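# Fold the sock's toe back onto its foot or heel

## Task

Turn the sock's toe end back over onto the foot or heel part of the sock; the folded piece may simply drop into position. Finish by releasing the sock and pulling the grippers away. The fold counts only if it stays in place with no help from the robot once you are done.

## Robot and tools

Robot: two six-joint arms, left_arm and right_arm, each ending in a two-finger parallel gripper. The names are labels only and do not match left or right in any picture. Base positions in the scene frame: left_arm about (+0.005, +0.273, +0.018) m, right_arm about (+0.006, -0.274, +0.014) m, both nearly unrotated.

Scene frame: origin at table-top height, midway between the arms, roughly 5 to 10 cm behind the near table edge. +x runs out over the table, +z is up, and left_arm sits on the +y side. Gripper fingers extend along the gripper's own +z and close along its y. The reported end_effector_position is the point between the finger pads, just under 1 cm short of the tips. Reported hand positions may be off, more so when the arm is stretched far.

Joint order for every row and every per-joint list: waist (joint1), shoulder (joint2), elbow (joint3), wrist pitch (joint4), wrist yaw (joint5), wrist roll (joint6). Stated ranges in rad: waist -2.618 to 3.054, shoulder 0.000 to 3.142, elbow 0.000 to 3.142, wrist pitch -1.571 to 1.571, wrist yaw -1.571 to 1.571, wrist roll -2.094 to 2.094. Real ends may differ by up to 0.036 rad.

Row layout (shared by execute_actions and move): one flat list of 14 numbers, each in [-1, 1], covering both arms even when only one moves: left_arm's six joint values then its gripper opening, then right_arm's six joint values then its opening. Joint values are scaled offsets, not angles: 1.0 equals 1.202 rad for the waist, 1.258 shoulder, 1.238 elbow, 2.073 wrist pitch, 2.022 for wrist yaw and wrist roll. Opening is absolute, not an offset: +1 fully open, -1 closed.

execute_actions(actions): a list of up to 15 actions, run in sequence. Each action is a table of up to 15 rows, one row per 1/30 s control step; a short table repeats its final row to fill 15 steps. Joint offsets in every row are counted from the joint angles at the start of that action (for the first action, the last angles a result reported), not from the preceding row. An action that would push any joint more than 0.036 rad outward beyond its range is rejected for both arms; if the first action fails this or any action is malformed, nothing in the call runs. An empty list just returns the current state and images. "joint sent to its limit" means a joint was stopped at its end; its absence does not prove more travel exists.

move(target, speed, blocking): target is one row as above; joint offsets are measured from the "Joint positions" of the last result that showed them. All joints progress proportionally, so the gripper follows a curve, and nothing slows it for obstacles or the other arm. Path time is clamped to 0.5 to 10 s. speed (rad/s, 0.01 to 2, default 0.5) caps the joint with the longest travel. Gripper openings are sent at the start. The result adds a "move:" line: the ending (done, off_target, moving, held, fault), limits=held or limits=none, and each arm's joint farthest from target. blocking=false returns after 0.5 s while motion continues; then use wait(0) to check, or stop, before sending anything else.

wait(seconds): 0 to 10; lets the scene run with the last commands held. stop(): brakes a running move; a fast arm needs room. zoom_image(camera, region): enlarged crop of the latest image; region [x0, y0, x1, y1] in pixels, at most 504 by 504. Cameras: cam_head_left, cam_head_right, cam_high, cam_low, cam_left_wrist, cam_right_wrist, all 504x504. read_manual(section): licence texts only. finished_scene(scene): ends the current scene by its number, irreversibly, and reports success.

Result lines: a state line per arm with gripper position (m) and quat_wxyz; Joint positions and Joint velocities per arm (six joints in rad, rad/s, then finger gap in m, 0.087 fully open); Joint targets (what joints are currently driven toward); grip_measured (opening on the command scale, each gripper off by up to about 1 mm); joint torques (offset, noisy); step readings, with HELD marking steps where an arm was held back; "joint command not followed" when a clearance check altered targets.

Motion behaviour: joint speed is capped and each target may lead the measured angle only by 0.202 (waist), 0.258 (shoulder), 0.238 (elbow), 0.573 (wrist pitch), 0.522 (yaw, roll) rad, and targets are scaled back if they would carry the gripper over 70 mm away; big moves take several actions, and an unfinished one should be recommanded. Friction may leave a joint about 0.031 rad short, and tiny commands may not move it. To hold something, command an opening about 0.02 below grip_measured; fingers push up to roughly 20 N, more if closed fast. The simulation runs on while you compose replies, holding the last command.

Avoid: arms striking or pressing each other, the fixed bar and plate behind the bases (up to about 3 cm tall, no warning), fast impacts and hard pushes into the table or sock, and dropping things. Prolonged loading heats motors: MOTOR HOT from 75 °C, a 10 s stop at 90 °C, and at 100 °C the arm goes limp and falls. Before finishing, open the fingers, lift clear, and confirm the fold rests unaided.

Each tool is called after ">>>" as a command line: name --argument value for each argument, lists and objects as JSON in quotes; but a table of rows of numbers goes row by row, as --pt "numbers of a row", without its own name.

## Session

>>> execute_actions --actions '[]'

Scene clock: 0.00 s.
left_arm: end_effector_position=(+0.3834, +0.2835, +0.3816) grip_measured=+1.000 end_effector_quat_wxyz=(+0.712, -0.012, +0.702, +0.015) | right_arm: end_effector_position=(+0.3933, -0.2726, +0.3658) grip_measured=+0.999 end_effector_quat_wxyz=(+0.702, +0.007, +0.712, +0.003)
Joint names: [waist, shoulder, elbow, wrist pitch, wrist yaw, wrist roll]
Joint positions: left_arm=[ 0.004  1.033  1.04   0.006 -0.014  0.002  0.087] | right_arm=[-0.003  1.039  1.032  0.009  0.015  0.014  0.087]
Joint velocities: left_arm=[ 0.002 -0.007 -0.007 -0.007  0.051 -0.022  0.   ] | right_arm=[-0.002  0.007 -0.007 -0.007 -0.037 -0.007  0.001]
Joint torques (N m, as the arm reports them, + toward a larger angle): no reading
Motor temperatures (°C, as the motors report them): left_arm=[26 28 29 28 28 27] | right_arm=[26 28 26 25 27 26]
Joint targets: left_arm=[0.004 1.033 1.040 0.006 -0.014 0.002] | right_arm=[-0.003 1.039 1.032 0.009 0.015 0.014]

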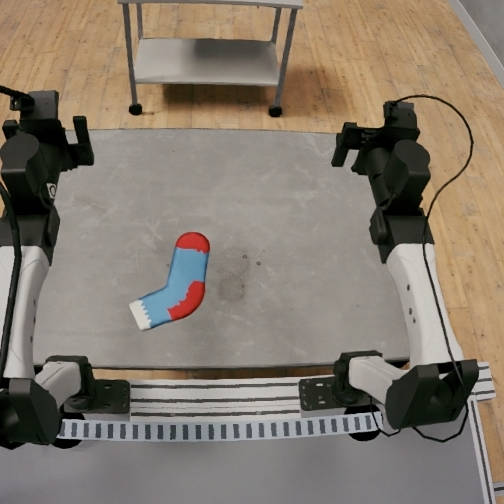

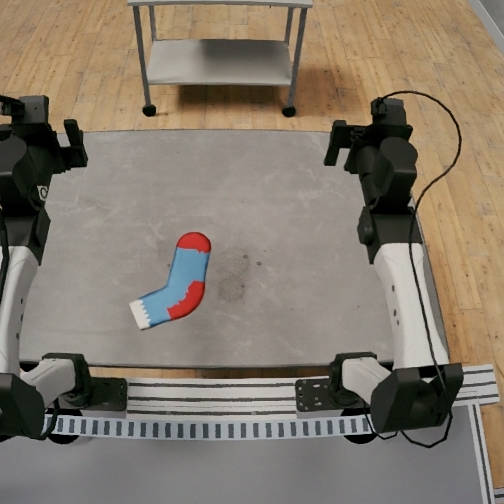

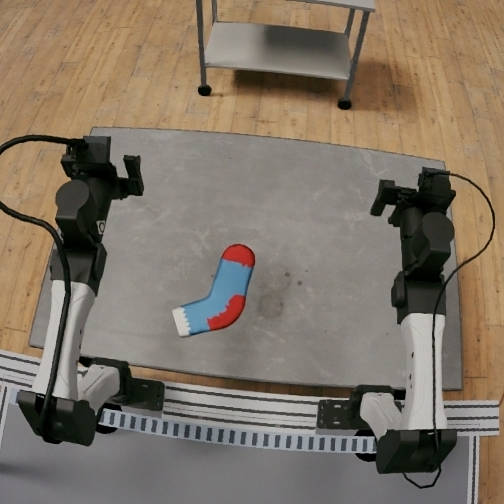

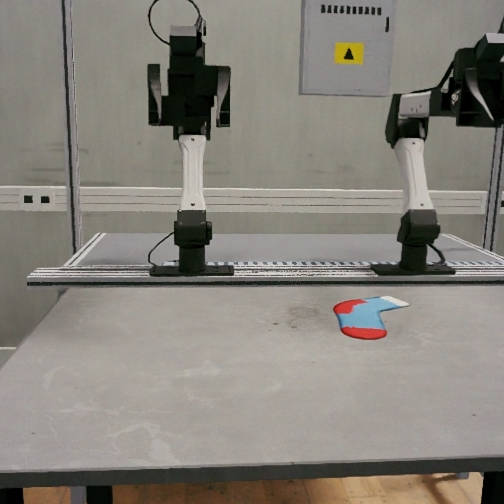

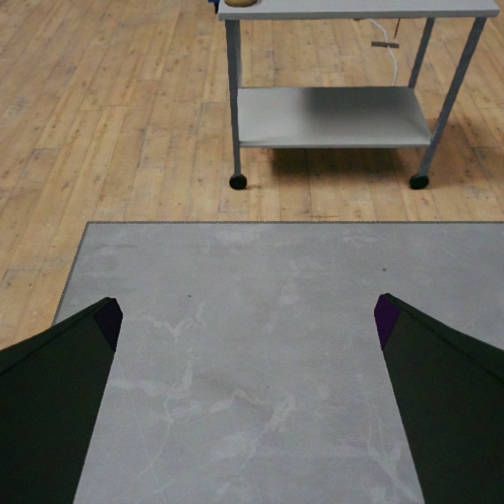

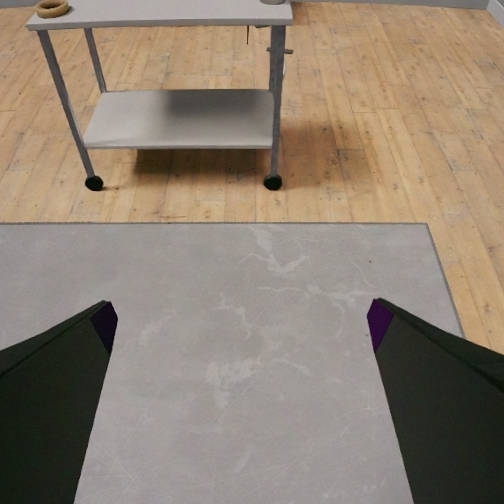

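>>> move --target '[-0.43,1,1,-0.62,0.007,-0.17,0.4,0,0,0,0,0,0,1]' --speed 1.2

Scene clock: 48.60 s.
left_arm: end_effector_position=(+0.4151, +0.0351, +0.1366) grip_measured=+0.400 end_effector_quat_wxyz=(+0.136, +0.080, +0.986, -0.058) | right_arm: end_effector_position=(+0.3932, -0.2726, +0.3652) grip_measured=+0.999 end_effector_quat_wxyz=(+0.701, +0.007, +0.713, +0.003)
Joint names: [waist, shoulder, elbow, wrist pitch, wrist yaw, wrist roll]
Joint positions: left_arm=[-0.516  2.284  2.266 -1.257 -0.002 -0.334  0.061] | right_arm=[-0.003  1.039  1.032  0.006  0.015  0.014  0.087]
Joint velocities: left_arm=[-0.012 -0.017 -0.007  0.037  0.022 -0.037  0.001] | right_arm=[ 0.012  0.012 -0.017 -0.007  0.007  0.022 -0.001]
Joint torques (N m, as the arm reports them, + toward a larger angle): left_arm=[  0.48 -12.35   9.55   0.67  -0.05  -0.02] | right_arm=[ 0.   -2.9   8.62  1.67  0.02  0.16]
Motor temperatures (°C, as the motors report them): left_arm=[26 29 36 36 28 27] | right_arm=[26 28 30 30 27 26]
Joint targets: left_arm=[-0.513 2.291 2.277 -1.280 0.000 -0.342] | right_arm=[-0.003 1.039 1.032 0.009 0.015 0.014]
move: off_target (left_arm); limits=none; left_arm: farthest joint: the wrist pitch, 0.022 radians from its target (1.285 radians at the start); right_arm: farthest joint: the wrist pitch, 0.003 radians from its target (0.001 radians at the start)
camera_calibration (this result's frames):
cam_left_wrist: T_world_to_cam=[[-0.188219, -0.9776, 0.0941917, 0.0960433], [-0.799594, 0.20822, 0.563289, 0.26649], [-0.570284, 0.0307065, -0.820873, 0.489327], [0, 0, 0, 1]] pos_world=[0.510216, 0.023378, 0.242518]
cam_right_wrist: T_world_to_cam=[[-0.014134, -0.9999, -0.000200514, -0.271427], [-0.774025, 0.0110681, -0.633059, 0.562376], [0.632998, -0.00879247, -0.774104, 0.168554], [0, 0, 0, 1]] pos_world=[0.324762, -0.276142, 0.486441]

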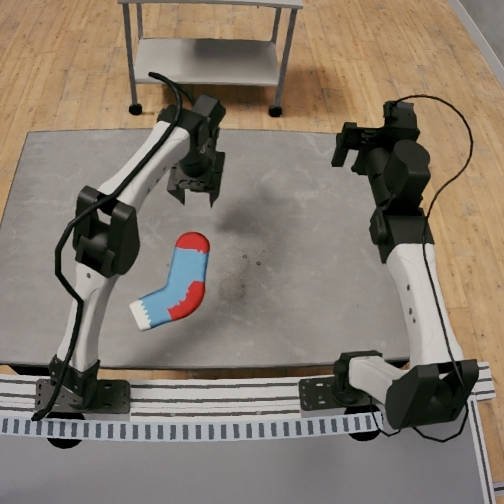

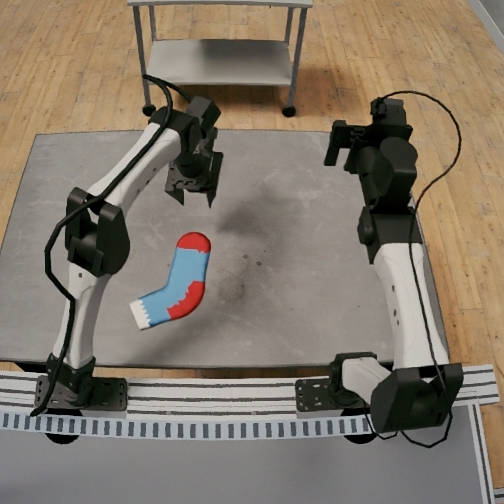

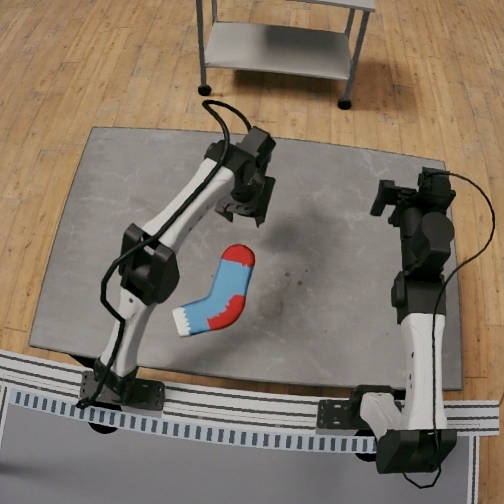

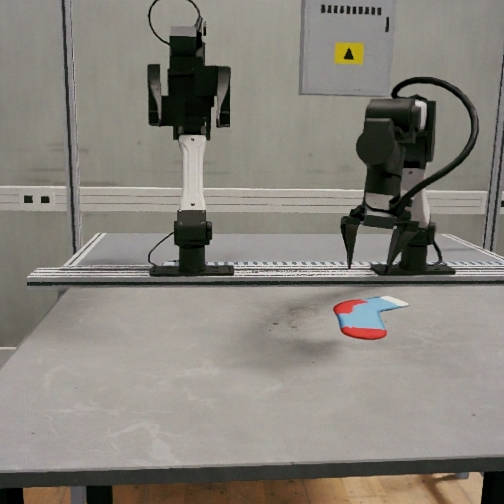

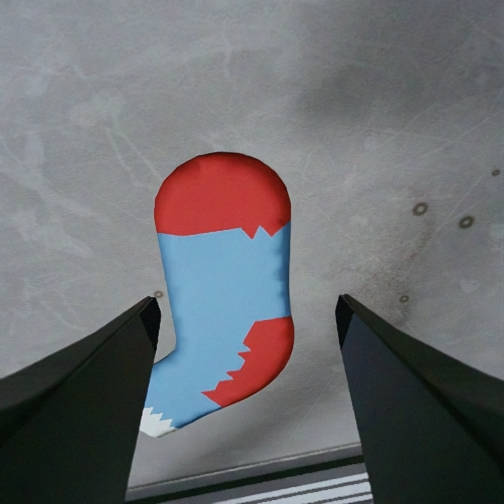

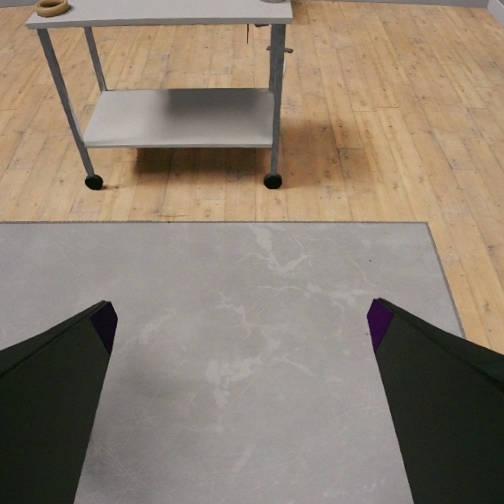

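>>> move --target '[-0.012,0.227,0.075,-0.034,0,0,0.8,0,0,0,0,0,0,1]'

>>> zoom_image --camera "cam_low" --region '[300,250,440,360]'

Scene clock: 62.27 s.
left_arm: end_effector_position=(+0.4068, +0.0364, +0.0335) grip_measured=+0.800 end_effector_quat_wxyz=(+0.025, +0.084, +0.996, -0.009) | right_arm: end_effector_position=(+0.3932, -0.2726, +0.3650) grip_measured=+0.999 end_effector_quat_wxyz=(+0.701, +0.007, +0.713, +0.003)
Joint names: [waist, shoulder, elbow, wrist pitch, wrist yaw, wrist roll]
Joint positions: left_arm=[-0.523  2.557  2.347 -1.309 -0.002 -0.334  0.079] | right_arm=[-0.003  1.039  1.032  0.005  0.015  0.014  0.087]
Joint velocities: left_arm=[-0.012  0.002 -0.012 -0.051  0.007 -0.022  0.001] | right_arm=[-0.002 -0.007  0.007 -0.066  0.066  0.007 -0.   ]
Joint torques (N m, as the arm reports them, + toward a larger angle): left_arm=[ -0.51 -13.35   9.15   0.22  -0.09   0.04] | right_arm=[-0.01 -2.91  8.63  1.66  0.02  0.16]
Motor temperatures (°C, as the motors report them): left_arm=[26 36 37 34 28 27] | right_arm=[26 28 31 31 27 26]
Joint targets: left_arm=[-0.530 2.569 2.359 -1.328 -0.002 -0.334] | right_arm=[-0.003 1.039 1.032 0.006 0.015 0.014]
move: done; limits=none; left_arm: farthest joint: the wrist pitch, 0.019 radians from its target (0.070 radians at the start); right_arm: farthest joint: the wrist pitch, 0.001 radians from its target (0.000 radians at the start)
camera_calibration (this result's frames):
cam_left_wrist: T_world_to_cam=[[-0.181516, -0.983204, 0.019012, 0.105437], [-0.658425, 0.135871, 0.74028, 0.256965], [-0.73043, 0.121855, -0.672029, 0.456789], [0, 0, 0, 1]] pos_world=[0.521983, 0.0130898, 0.114745]
cam_right_wrist: T_world_to_cam=[[-0.0141326, -0.9999, -0.000173458, -0.271438], [-0.774749, 0.01106, -0.632173, 0.562114], [0.632111, -0.00879985, -0.774827, 0.168978], [0, 0, 0, 1]] pos_world=[0.324848, -0.276141, 0.486235]

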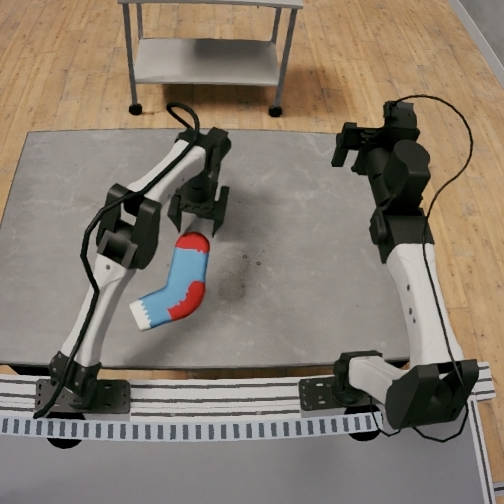

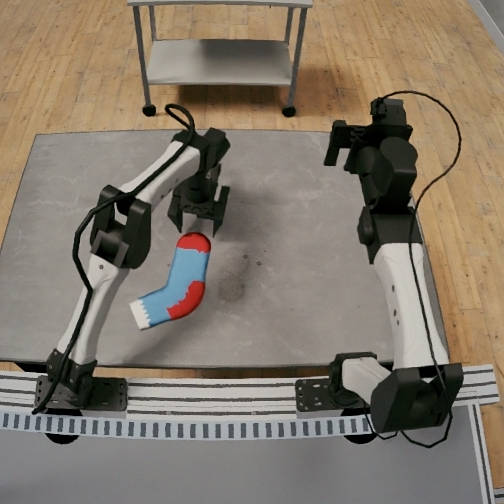

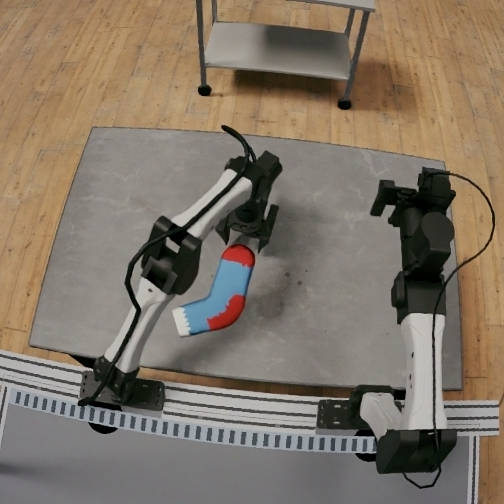

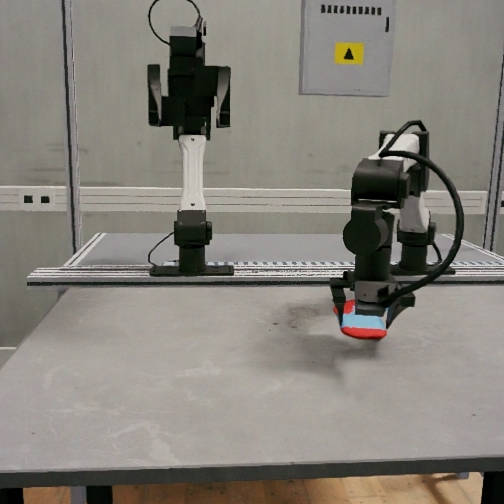

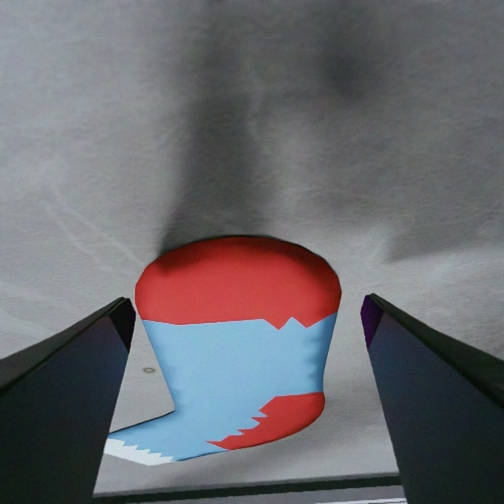

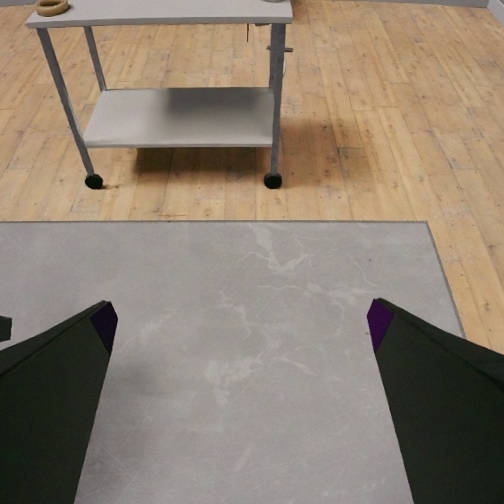

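Region (300, 250, 440, 360) of cam_low's 504x504 image, scaled by 3.600, with more detail than that image has; it fills the top 396 rows of this view, and the rest is white.

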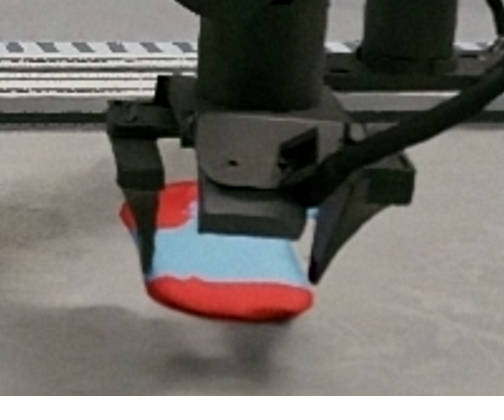

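>>> move --target '[0,0.058,0.005,-0.021,0,0,0.9,0,0,0,0,0,0,1]' --speed 0.12

>>> zoom_image --camera "cam_low" --region '[300,250,440,360]'

Scene clock: 68.73 s.
left_arm: end_effector_position=(+0.3990, +0.0407, +0.0154) grip_measured=+0.900 end_effector_quat_wxyz=(-0.003, +0.084, +0.996, +0.003) | right_arm: end_effector_position=(+0.3931, -0.2726, +0.3647) grip_measured=+0.999 end_effector_quat_wxyz=(+0.700, +0.007, +0.714, +0.003)
Joint names: [waist, shoulder, elbow, wrist pitch, wrist yaw, wrist roll]
Joint positions: left_arm=[-0.523  2.601  2.349 -1.328 -0.002 -0.334  0.083] | right_arm=[-0.003  1.039  1.032  0.004  0.015  0.014  0.087]
Joint velocities: left_arm=[-0.007 -0.007 -0.002  0.037 -0.022  0.022 -0.001] | right_arm=[ 0.017 -0.002  0.007 -0.007  0.022  0.007 -0.002]
Joint torques (N m, as the arm reports them, + toward a larger angle): left_arm=[  0.17 -12.06   8.27   0.06  -0.09   0.04] | right_arm=[ 0.   -2.91  8.62  1.66  0.02  0.16]
Motor temperatures (°C, as the motors report them): left_arm=[26 40 37 33 28 27] | right_arm=[26 28 31 31 27 26]
Joint targets: left_arm=[-0.523 2.630 2.353 -1.352 -0.002 -0.334] | right_arm=[-0.003 1.039 1.032 0.005 0.015 0.014]
move: off_target (left_arm); limits=none; left_arm: farthest joint: the shoulder, 0.029 radians from its target (0.073 radians at the start); right_arm: farthest joint: the wrist pitch, 0.001 radians from its target (0.000 radians at the start)
camera_calibration (this result's frames):
cam_left_wrist: T_world_to_cam=[[-0.180886, -0.983504, -0.0000889454, 0.108669], [-0.61808, 0.113607, 0.777863, 0.248912], [-0.765021, 0.140759, -0.628434, 0.450762], [0, 0, 0, 1]] pos_world=[0.518347, 0.0151495, 0.0896642]
cam_right_wrist: T_world_to_cam=[[-0.0141311, -0.9999, -0.000146402, -0.271449], [-0.775472, 0.0110518, -0.631286, 0.561851], [0.631224, -0.00880724, -0.77555, 0.169401], [0, 0, 0, 1]] pos_world=[0.324934, -0.27614, 0.486028]

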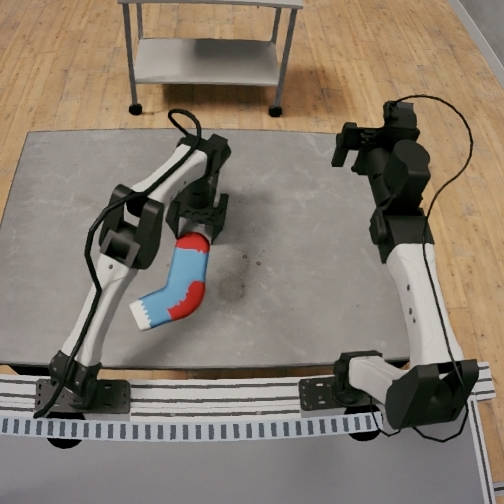

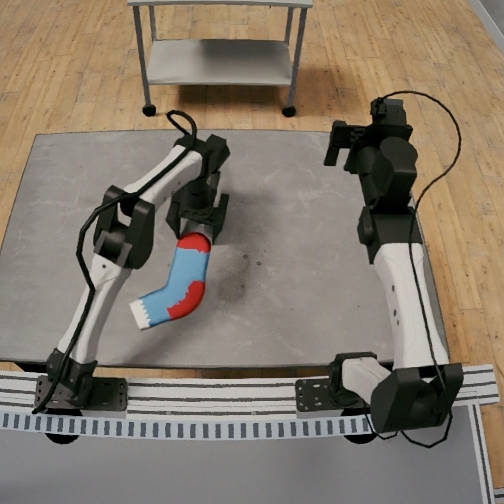

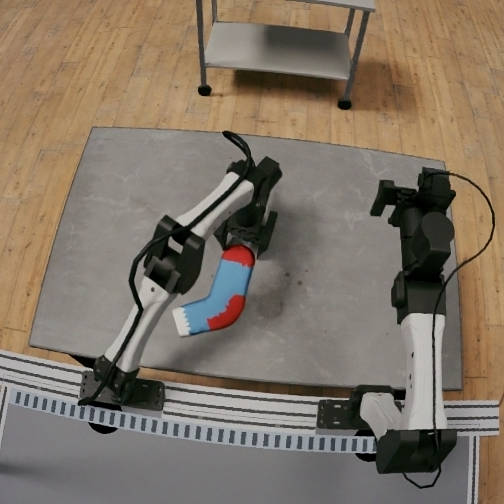

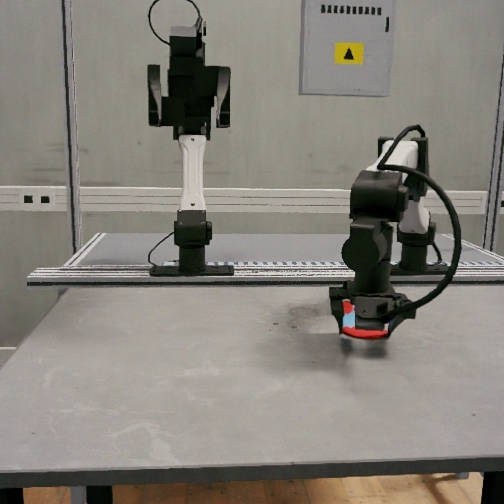

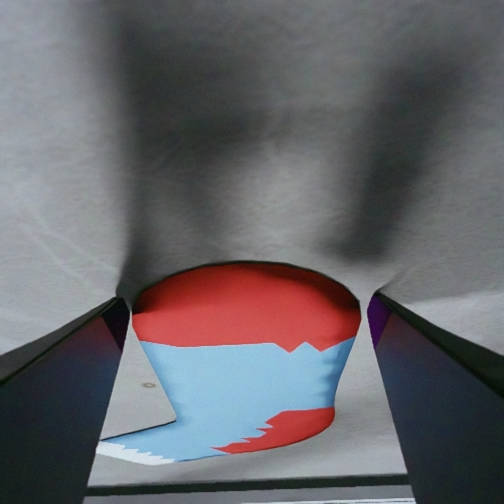

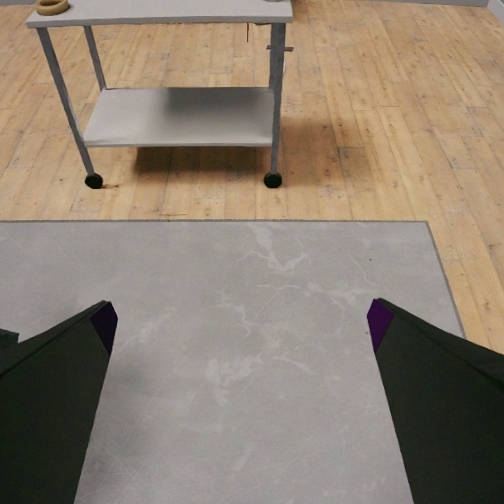

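Region (300, 250, 440, 360) of cam_low's 504x504 image, scaled by 3.600, with more detail than that image has; it fills the top 396 rows of this view, and the rest is white.

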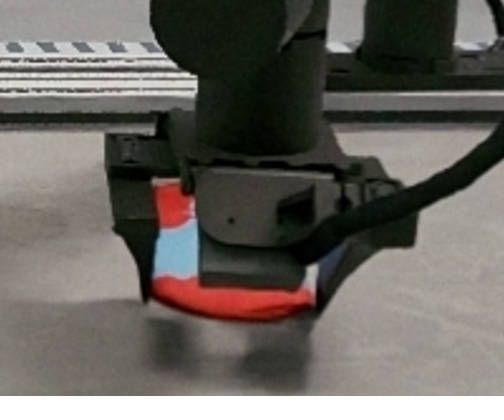

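The fingertips appear to be on the table, straddling the toe, so I'm closing gradually.

>>> execute_actions --actions '[[[0,0.022,0,0,0,0,0.8,0,0,0,0,0,0,1],[0,0.022,0,0,0,0,0.74,0,0,0,0,0,0,1],[0,0.022,0,0,0,0,0.68,0,0,0,0,0,0,1],[0,0.022,0,0,0,0,0.62,0,0,0,0,0,0,1],[0,0.022,0,0,0,0,0.56,0,0,0,0,0,0,1],[0,0.022,0,0,0,0,0.5,0,0,0,0,0,0,1],[0,0.022,0,0,0,0,0.44,0,0,0,0,0,0,1],[0,0.022,0,0,0,0,0.38,0,0,0,0,0,0,1],[0,0.022,0,0,0,0,0.32,0,0,0,0,0,0,1],[0,0.022,0,0,0,0,0.26,0,0,0,0,0,0,1],[0,0.022,0,0,0,0,0.2,0,0,0,0,0,0,1],[0,0.022,0,0,0,0,0.14,0,0,0,0,0,0,1],[0,0.022,0,0,0,0,0.08,0,0,0,0,0,0,1],[0,0.022,0,0,0,0,0.02,0,0,0,0,0,0,1],[0,0.022,0,0,0,0,-0.04,0,0,0,0,0,0,1]],[[0,0.022,0,0,0,0,-0.1,0,0,0,0,0,0,1],[0,0.022,0,0,0,0,-0.16,0,0,0,0,0,0,1],[0,0.022,0,0,0,0,-0.22,0,0,0,0,0,0,1],[0,0.022,0,0,0,0,-0.28,0,0,0,0,0,0,1],[0,0.022,0,0,0,0,-0.34,0,0,0,0,0,0,1],[0,0.022,0,0,0,0,-0.4,0,0,0,0,0,0,1],[0,0.022,0,0,0,0,-0.46,0,0,0,0,0,0,1],[0,0.022,0,0,0,0,-0.52,0,0,0,0,0,0,1],[0,0.022,0,0,0,0,-0.58,0,0,0,0,0,0,1],[0,0.022,0,0,0,0,-0.64,0,0,0,0,0,0,1],[0,0.022,0,0,0,0,-0.7,0,0,0,0,0,0,1],[0,0.022,0,0,0,0,-0.76,0,0,0,0,0,0,1],[0,0.022,0,0,0,0,-0.82,0,0,0,0,0,0,1],[0,0.022,0,0,0,0,-0.88,0,0,0,0,0,0,1]],[[0,0.01,0,0,0,0,-0.92,0,0,0,0,0,0,1]]]'

Scene clock: 90.53 s.
left_arm: end_effector_position=(+0.3988, +0.0406, +0.0154) grip_measured=-0.916 end_effector_quat_wxyz=(-0.003, +0.084, +0.996, +0.003) | right_arm: end_effector_position=(+0.3929, -0.2726, +0.3637) grip_measured=+0.999 end_effector_quat_wxyz=(+0.699, +0.007, +0.715, +0.003)
Joint names: [waist, shoulder, elbow, wrist pitch, wrist yaw, wrist roll]
Joint positions: left_arm=[-0.523  2.601  2.349 -1.329 -0.001 -0.334  0.004] | right_arm=[-0.003  1.039  1.032  0.     0.015  0.014  0.087]
Joint velocities: left_arm=[-0.017  0.007 -0.007  0.051 -0.007 -0.007 -0.   ] | right_arm=[ 0.002 -0.002 -0.002 -0.007  0.022  0.022  0.   ]
Joint torques (N m, as the arm reports them, + toward a larger angle): left_arm=[  0.42 -13.39   7.88   0.3   -0.13   0.06] | right_arm=[-0.01 -2.9   8.64  1.67  0.02  0.16]
Motor temperatures (°C, as the motors report them): left_arm=[26 45 37 32 28 27] | right_arm=[26 29 32 32 27 26]
Joint targets: left_arm=[-0.523 2.613 2.349 -1.329 -0.001 -0.334] | right_arm=[-0.003 1.039 1.032 0.001 0.015 0.014]
Step readings (joint positions; steps 1 to 15: 1st action; 16 to 30: 2nd action; 31 to 45: 3rd action):
0: left_arm=[-0.523 2.601 2.349 -1.329 -0.002 -0.334] | right_arm=[-0.003 1.039 1.032 0.004 0.015 0.014]
1: left_arm=[-0.523 2.601 2.349 -1.329 -0.002 -0.334] | right_arm=[-0.003 1.039 1.032 0.004 0.015 0.014]
2: left_arm=[-0.523 2.601 2.349 -1.329 -0.001 -0.334] | right_arm=[-0.003 1.039 1.032 0.004 0.015 0.014]
4: left_arm=[-0.523 2.601 2.349 -1.329 -0.001 -0.334] | right_arm=[-0.003 1.039 1.032 0.003 0.015 0.014]
8: left_arm=[-0.523 2.601 2.349 -1.329 -0.001 -0.334] | right_arm=[-0.003 1.039 1.032 0.003 0.015 0.014]
15: left_arm=[-0.523 2.601 2.349 -1.329 -0.001 -0.334] | right_arm=[-0.003 1.039 1.032 0.003 0.015 0.014]
16: left_arm=[-0.523 2.601 2.349 -1.329 -0.001 -0.334] | right_arm=[-0.003 1.039 1.032 0.003 0.015 0.014]
17: left_arm=[-0.523 2.601 2.349 -1.329 -0.001 -0.334] | right_arm=[-0.003 1.039 1.032 0.003 0.015 0.014]
19: left_arm=[-0.523 2.601 2.349 -1.329 -0.001 -0.334] | right_arm=[-0.003 1.039 1.032 0.002 0.015 0.014]
23: left_arm=[-0.523 2.601 2.349 -1.329 -0.001 -0.334] | right_arm=[-0.003 1.039 1.032 0.002 0.015 0.014]
30: left_arm=[-0.523 2.601 2.349 -1.329 -0.001 -0.334] | right_arm=[-0.003 1.039 1.032 0.002 0.015 0.014]
31: left_arm=[-0.523 2.601 2.349 -1.329 -0.001 -0.334] | right_arm=[-0.003 1.039 1.032 0.001 0.015 0.014]
32: left_arm=[-0.523 2.601 2.349 -1.329 -0.001 -0.334] | right_arm=[-0.003 1.039 1.032 0.001 0.015 0.014]
34: left_arm=[-0.523 2.601 2.349 -1.329 -0.001 -0.334] | right_arm=[-0.003 1.039 1.032 0.001 0.015 0.014]
38: left_arm=[-0.523 2.601 2.349 -1.329 -0.001 -0.334] | right_arm=[-0.003 1.039 1.032 0.001 0.015 0.014]
45: Joint positions above
camera_calibration (this result's frames):
cam_left_wrist: T_world_to_cam=[[-0.180875, -0.983506, 0.000876896, 0.108489], [-0.617392, 0.114238, 0.778316, 0.248485], [-0.765579, 0.140237, -0.627872, 0.450897], [0, 0, 0, 1]] pos_world=[0.518233, 0.0150811, 0.0896102]
cam_right_wrist: T_world_to_cam=[[-0.014126, -0.9999, -0.0000562303, -0.271487], [-0.777874, 0.0110247, -0.628324, 0.560973], [0.628261, -0.00883194, -0.777952, 0.17081], [0, 0, 0, 1]] pos_world=[0.325219, -0.276136, 0.485339]

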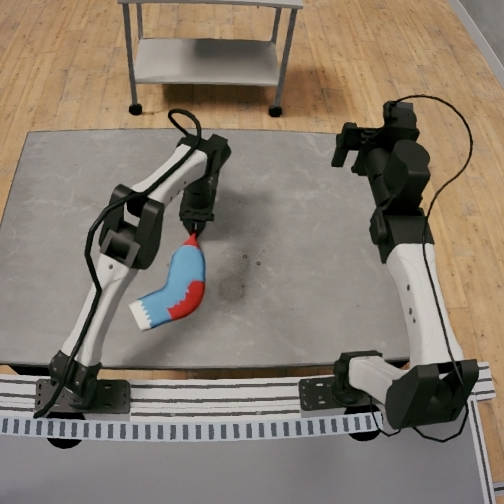

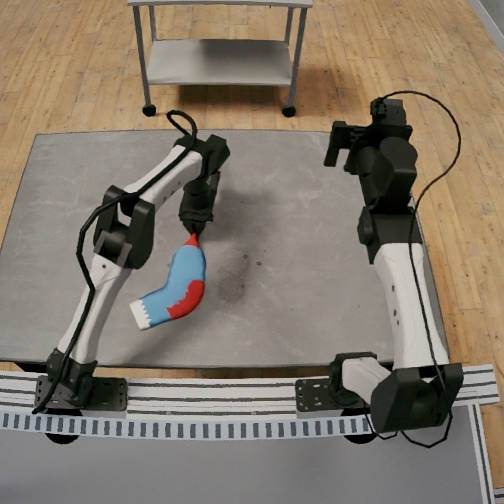

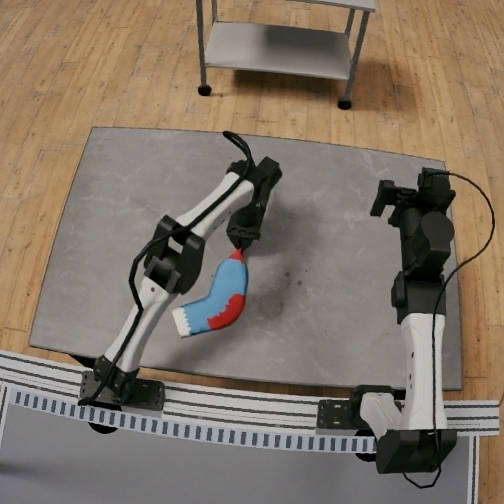

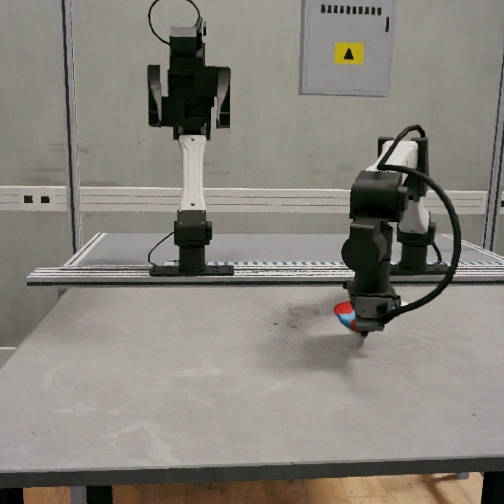

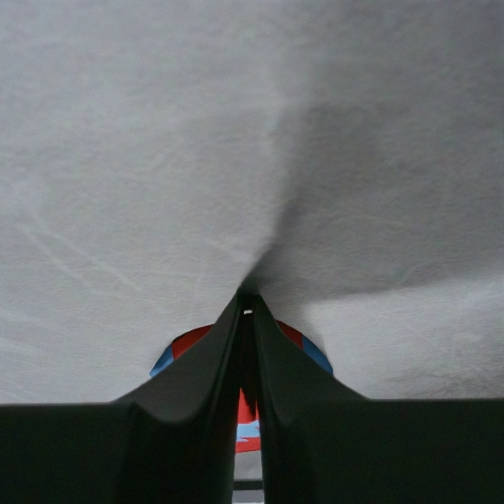

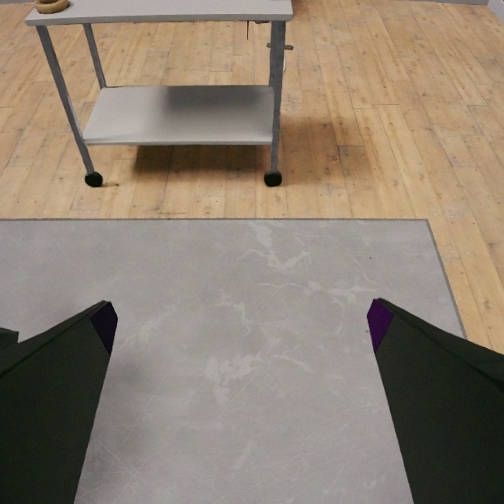

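>>> move --target '[-0.026,-0.39,-0.443,0.134,0,-0.033,-0.96,0,0,0,0,0,0,1]'

>>> zoom_image --camera "cam_low" --region '[300,230,440,360]'

Scene clock: 102.43 s.
left_arm: end_effector_position=(+0.3649, +0.0453, +0.0936) grip_measured=-0.921 end_effector_quat_wxyz=(+0.100, +0.066, +0.992, -0.048) | right_arm: end_effector_position=(+0.3929, -0.2726, +0.3634) grip_measured=+0.999 end_effector_quat_wxyz=(+0.699, +0.007, +0.716, +0.003)
Joint names: [waist, shoulder, elbow, wrist pitch, wrist yaw, wrist roll]
Joint positions: left_arm=[-0.545  2.112  1.823 -1.06  -0.001 -0.394  0.003] | right_arm=[-0.003  1.039  1.032 -0.001  0.015  0.014  0.087]
Joint velocities: left_arm=[ 0.002 -0.002 -0.002 -0.007 -0.007  0.037 -0.   ] | right_arm=[-0.002 -0.002  0.002  0.007 -0.022  0.051 -0.   ]
Joint torques (N m, as the arm reports them, + toward a larger angle): left_arm=[ -0.46 -11.88   6.25   0.77  -0.13  -0.07] | right_arm=[-0.01 -2.9   8.62  1.66  0.02  0.16]
Motor temperatures (°C, as the motors report them): left_arm=[26 49 37 32 28 27] | right_arm=[26 29 32 33 27 26]
Joint targets: left_arm=[-0.554 2.110 1.801 -1.051 -0.001 -0.401] | right_arm=[-0.003 1.039 1.032 0.000 0.015 0.014]
move: off_target (left_arm); limits=none; left_arm: farthest joint: the elbow, 0.023 radians from its target (0.549 radians at the start); right_arm: farthest joint: the wrist pitch, 0.001 radians from its target (0.000 radians at the start)
camera_calibration (this result's frames):
cam_left_wrist: T_world_to_cam=[[-0.15426, -0.984329, 0.0854432, 0.0893319], [-0.76235, 0.17359, 0.623449, 0.230903], [-0.628511, 0.0310357, -0.777181, 0.442239], [0, 0, 0, 1]] pos_world=[0.467761, 0.0341243, 0.192111]
cam_right_wrist: T_world_to_cam=[[-0.0141244, -0.9999, -0.0000291827, -0.271498], [-0.778593, 0.0110165, -0.627433, 0.560709], [0.627371, -0.00883937, -0.778671, 0.171232], [0, 0, 0, 1]] pos_world=[0.325303, -0.276135, 0.485132]

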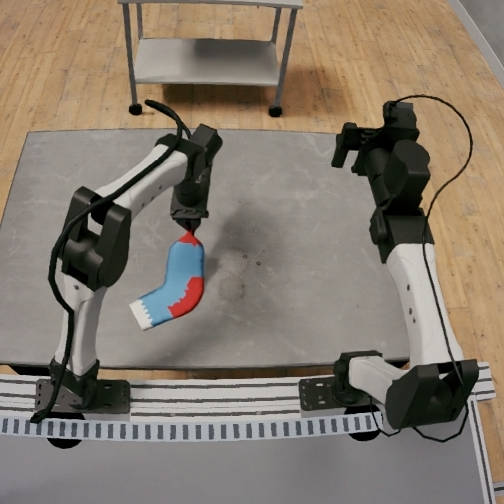

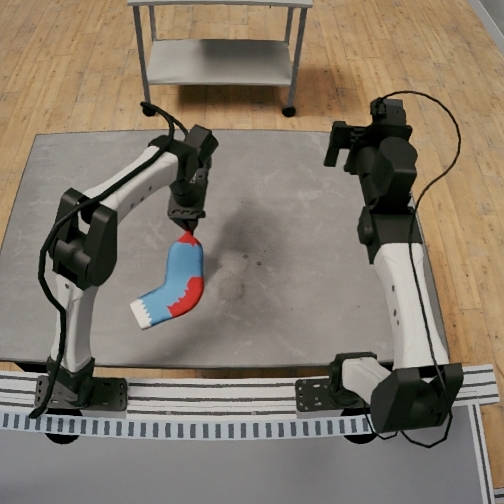

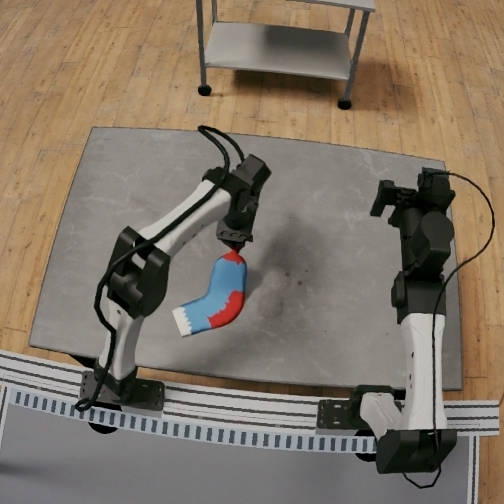

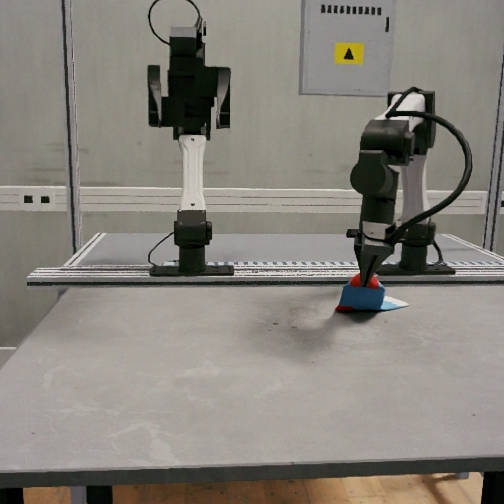

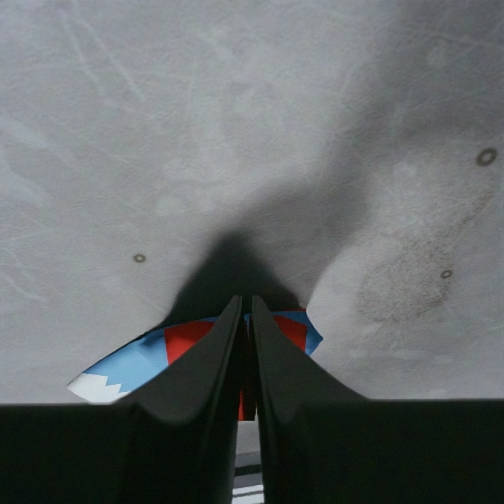

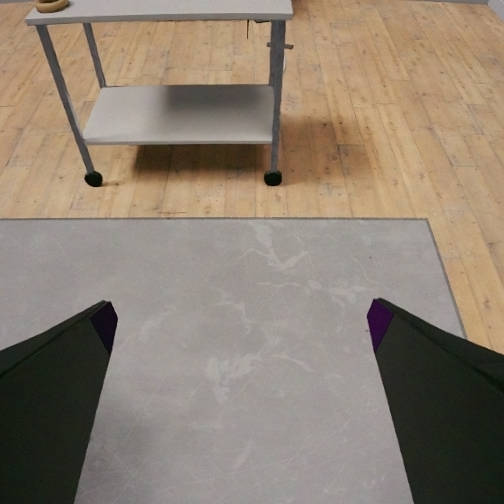

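Region (300, 230, 440, 360) of cam_low's 504x504 image, scaled by 3.600, with more detail than that image has; it fills the top 468 rows of this view, and the rest is white.

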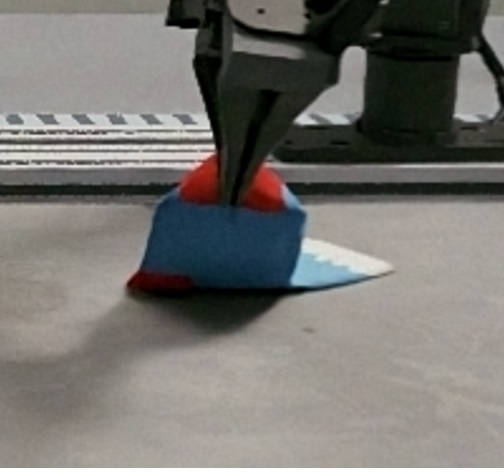

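>>> move --target '[-0.07,-0.584,-0.862,0.434,0,0,-0.96,0,0,0,0,0,0,1]' --speed 0.7

>>> zoom_image --camera "cam_low" --region '[300,210,440,340]'

Scene clock: 112.00 s.
left_arm: end_effector_position=(+0.2921, +0.0566, +0.0976) grip_measured=-0.921 end_effector_quat_wxyz=(+0.342, +0.095, +0.917, -0.184) | right_arm: end_effector_position=(+0.3928, -0.2726, +0.3632) grip_measured=+0.999 end_effector_quat_wxyz=(+0.698, +0.007, +0.716, +0.003)
Joint names: [waist, shoulder, elbow, wrist pitch, wrist yaw, wrist roll]
Joint positions: left_arm=[-0.62   1.389  0.778 -0.163 -0.001 -0.394  0.003] | right_arm=[-0.003  1.039  1.032 -0.002  0.015  0.014  0.087]
Joint velocities: left_arm=[-0.007  0.002  0.002  0.037 -0.007 -0.051 -0.001] | right_arm=[-0.002 -0.012 -0.007 -0.007  0.007 -0.051  0.   ]
Joint torques (N m, as the arm reports them, + toward a larger angle): left_arm=[-0.34 -6.2   6.98  1.75 -0.12  0.04] | right_arm=[-0.01 -2.91  8.63  1.66  0.02  0.16]
Motor temperatures (°C, as the motors report them): left_arm=[26 49 36 32 28 27] | right_arm=[26 29 32 33 27 26]
Joint targets: left_arm=[-0.629 1.377 0.756 -0.160 -0.001 -0.394] | right_arm=[-0.003 1.039 1.032 -0.001 0.015 0.014]
move: off_target (left_arm); limits=none; left_arm: farthest joint: the elbow, 0.022 radians from its target (1.067 radians at the start); right_arm: farthest joint: the wrist pitch, 0.001 radians from its target (0.000 radians at the start)
camera_calibration (this result's frames):
cam_left_wrist: T_world_to_cam=[[-0.31421, -0.910936, 0.267334, 0.113656], [-0.927599, 0.354523, 0.117781, 0.258259], [-0.202067, -0.210971, -0.956379, 0.305865], [0, 0, 0, 1]] pos_world=[0.337078, 0.0765029, 0.231721]
cam_right_wrist: T_world_to_cam=[[-0.0141227, -0.9999, -0.0000021369, -0.27151], [-0.77931, 0.0110084, -0.626542, 0.560444], [0.626479, -0.00884682, -0.779388, 0.171653], [0, 0, 0, 1]] pos_world=[0.325388, -0.276134, 0.484925]

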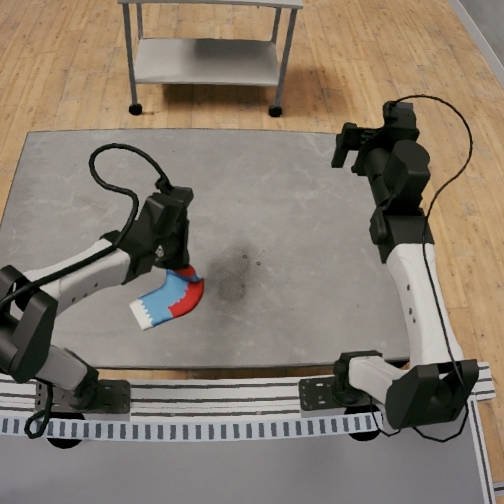

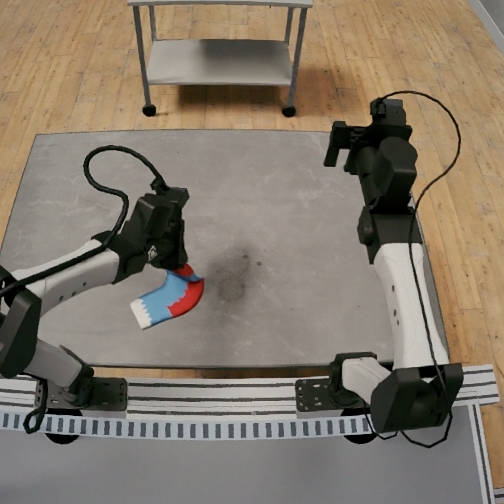

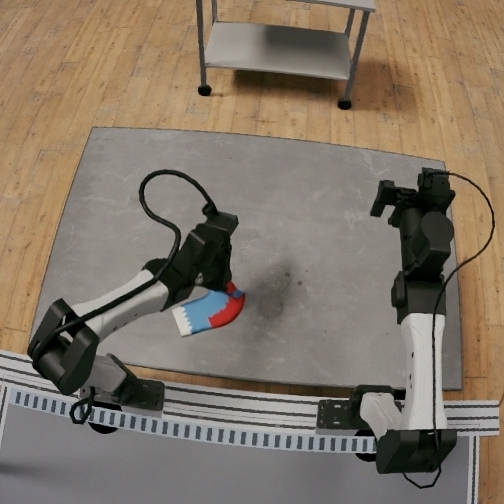

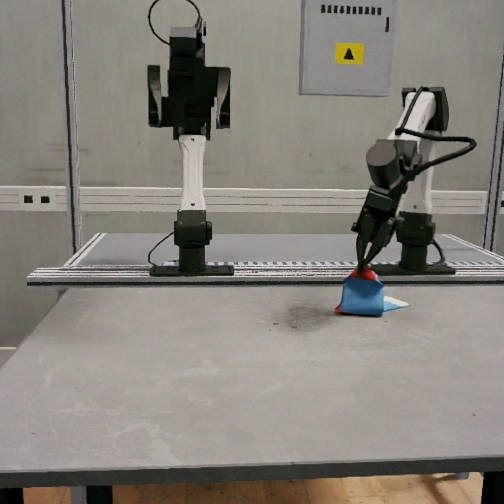

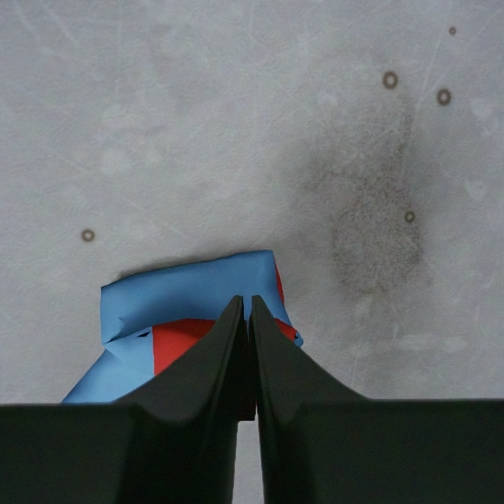

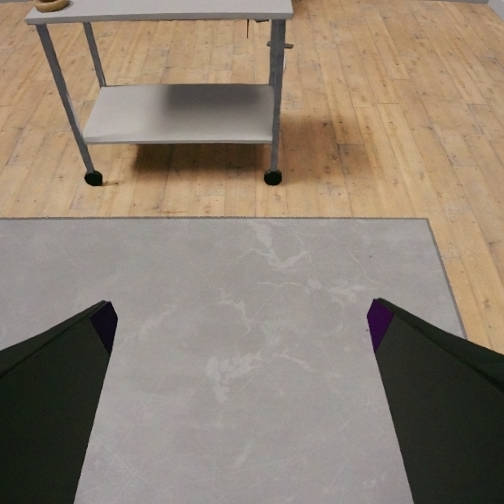

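Region (300, 210, 440, 340) of cam_low's 504x504 image, scaled by 3.600, with more detail than that image has; it fills the top 468 rows of this view, and the rest is white.

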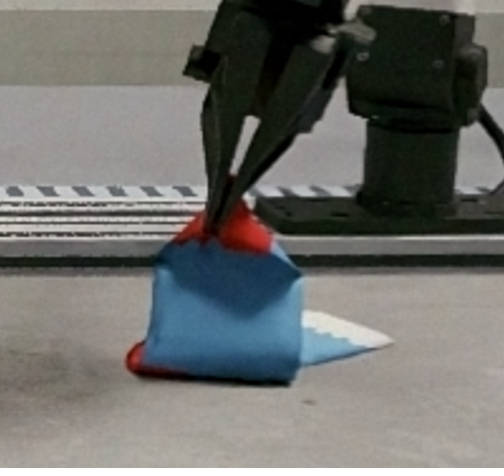

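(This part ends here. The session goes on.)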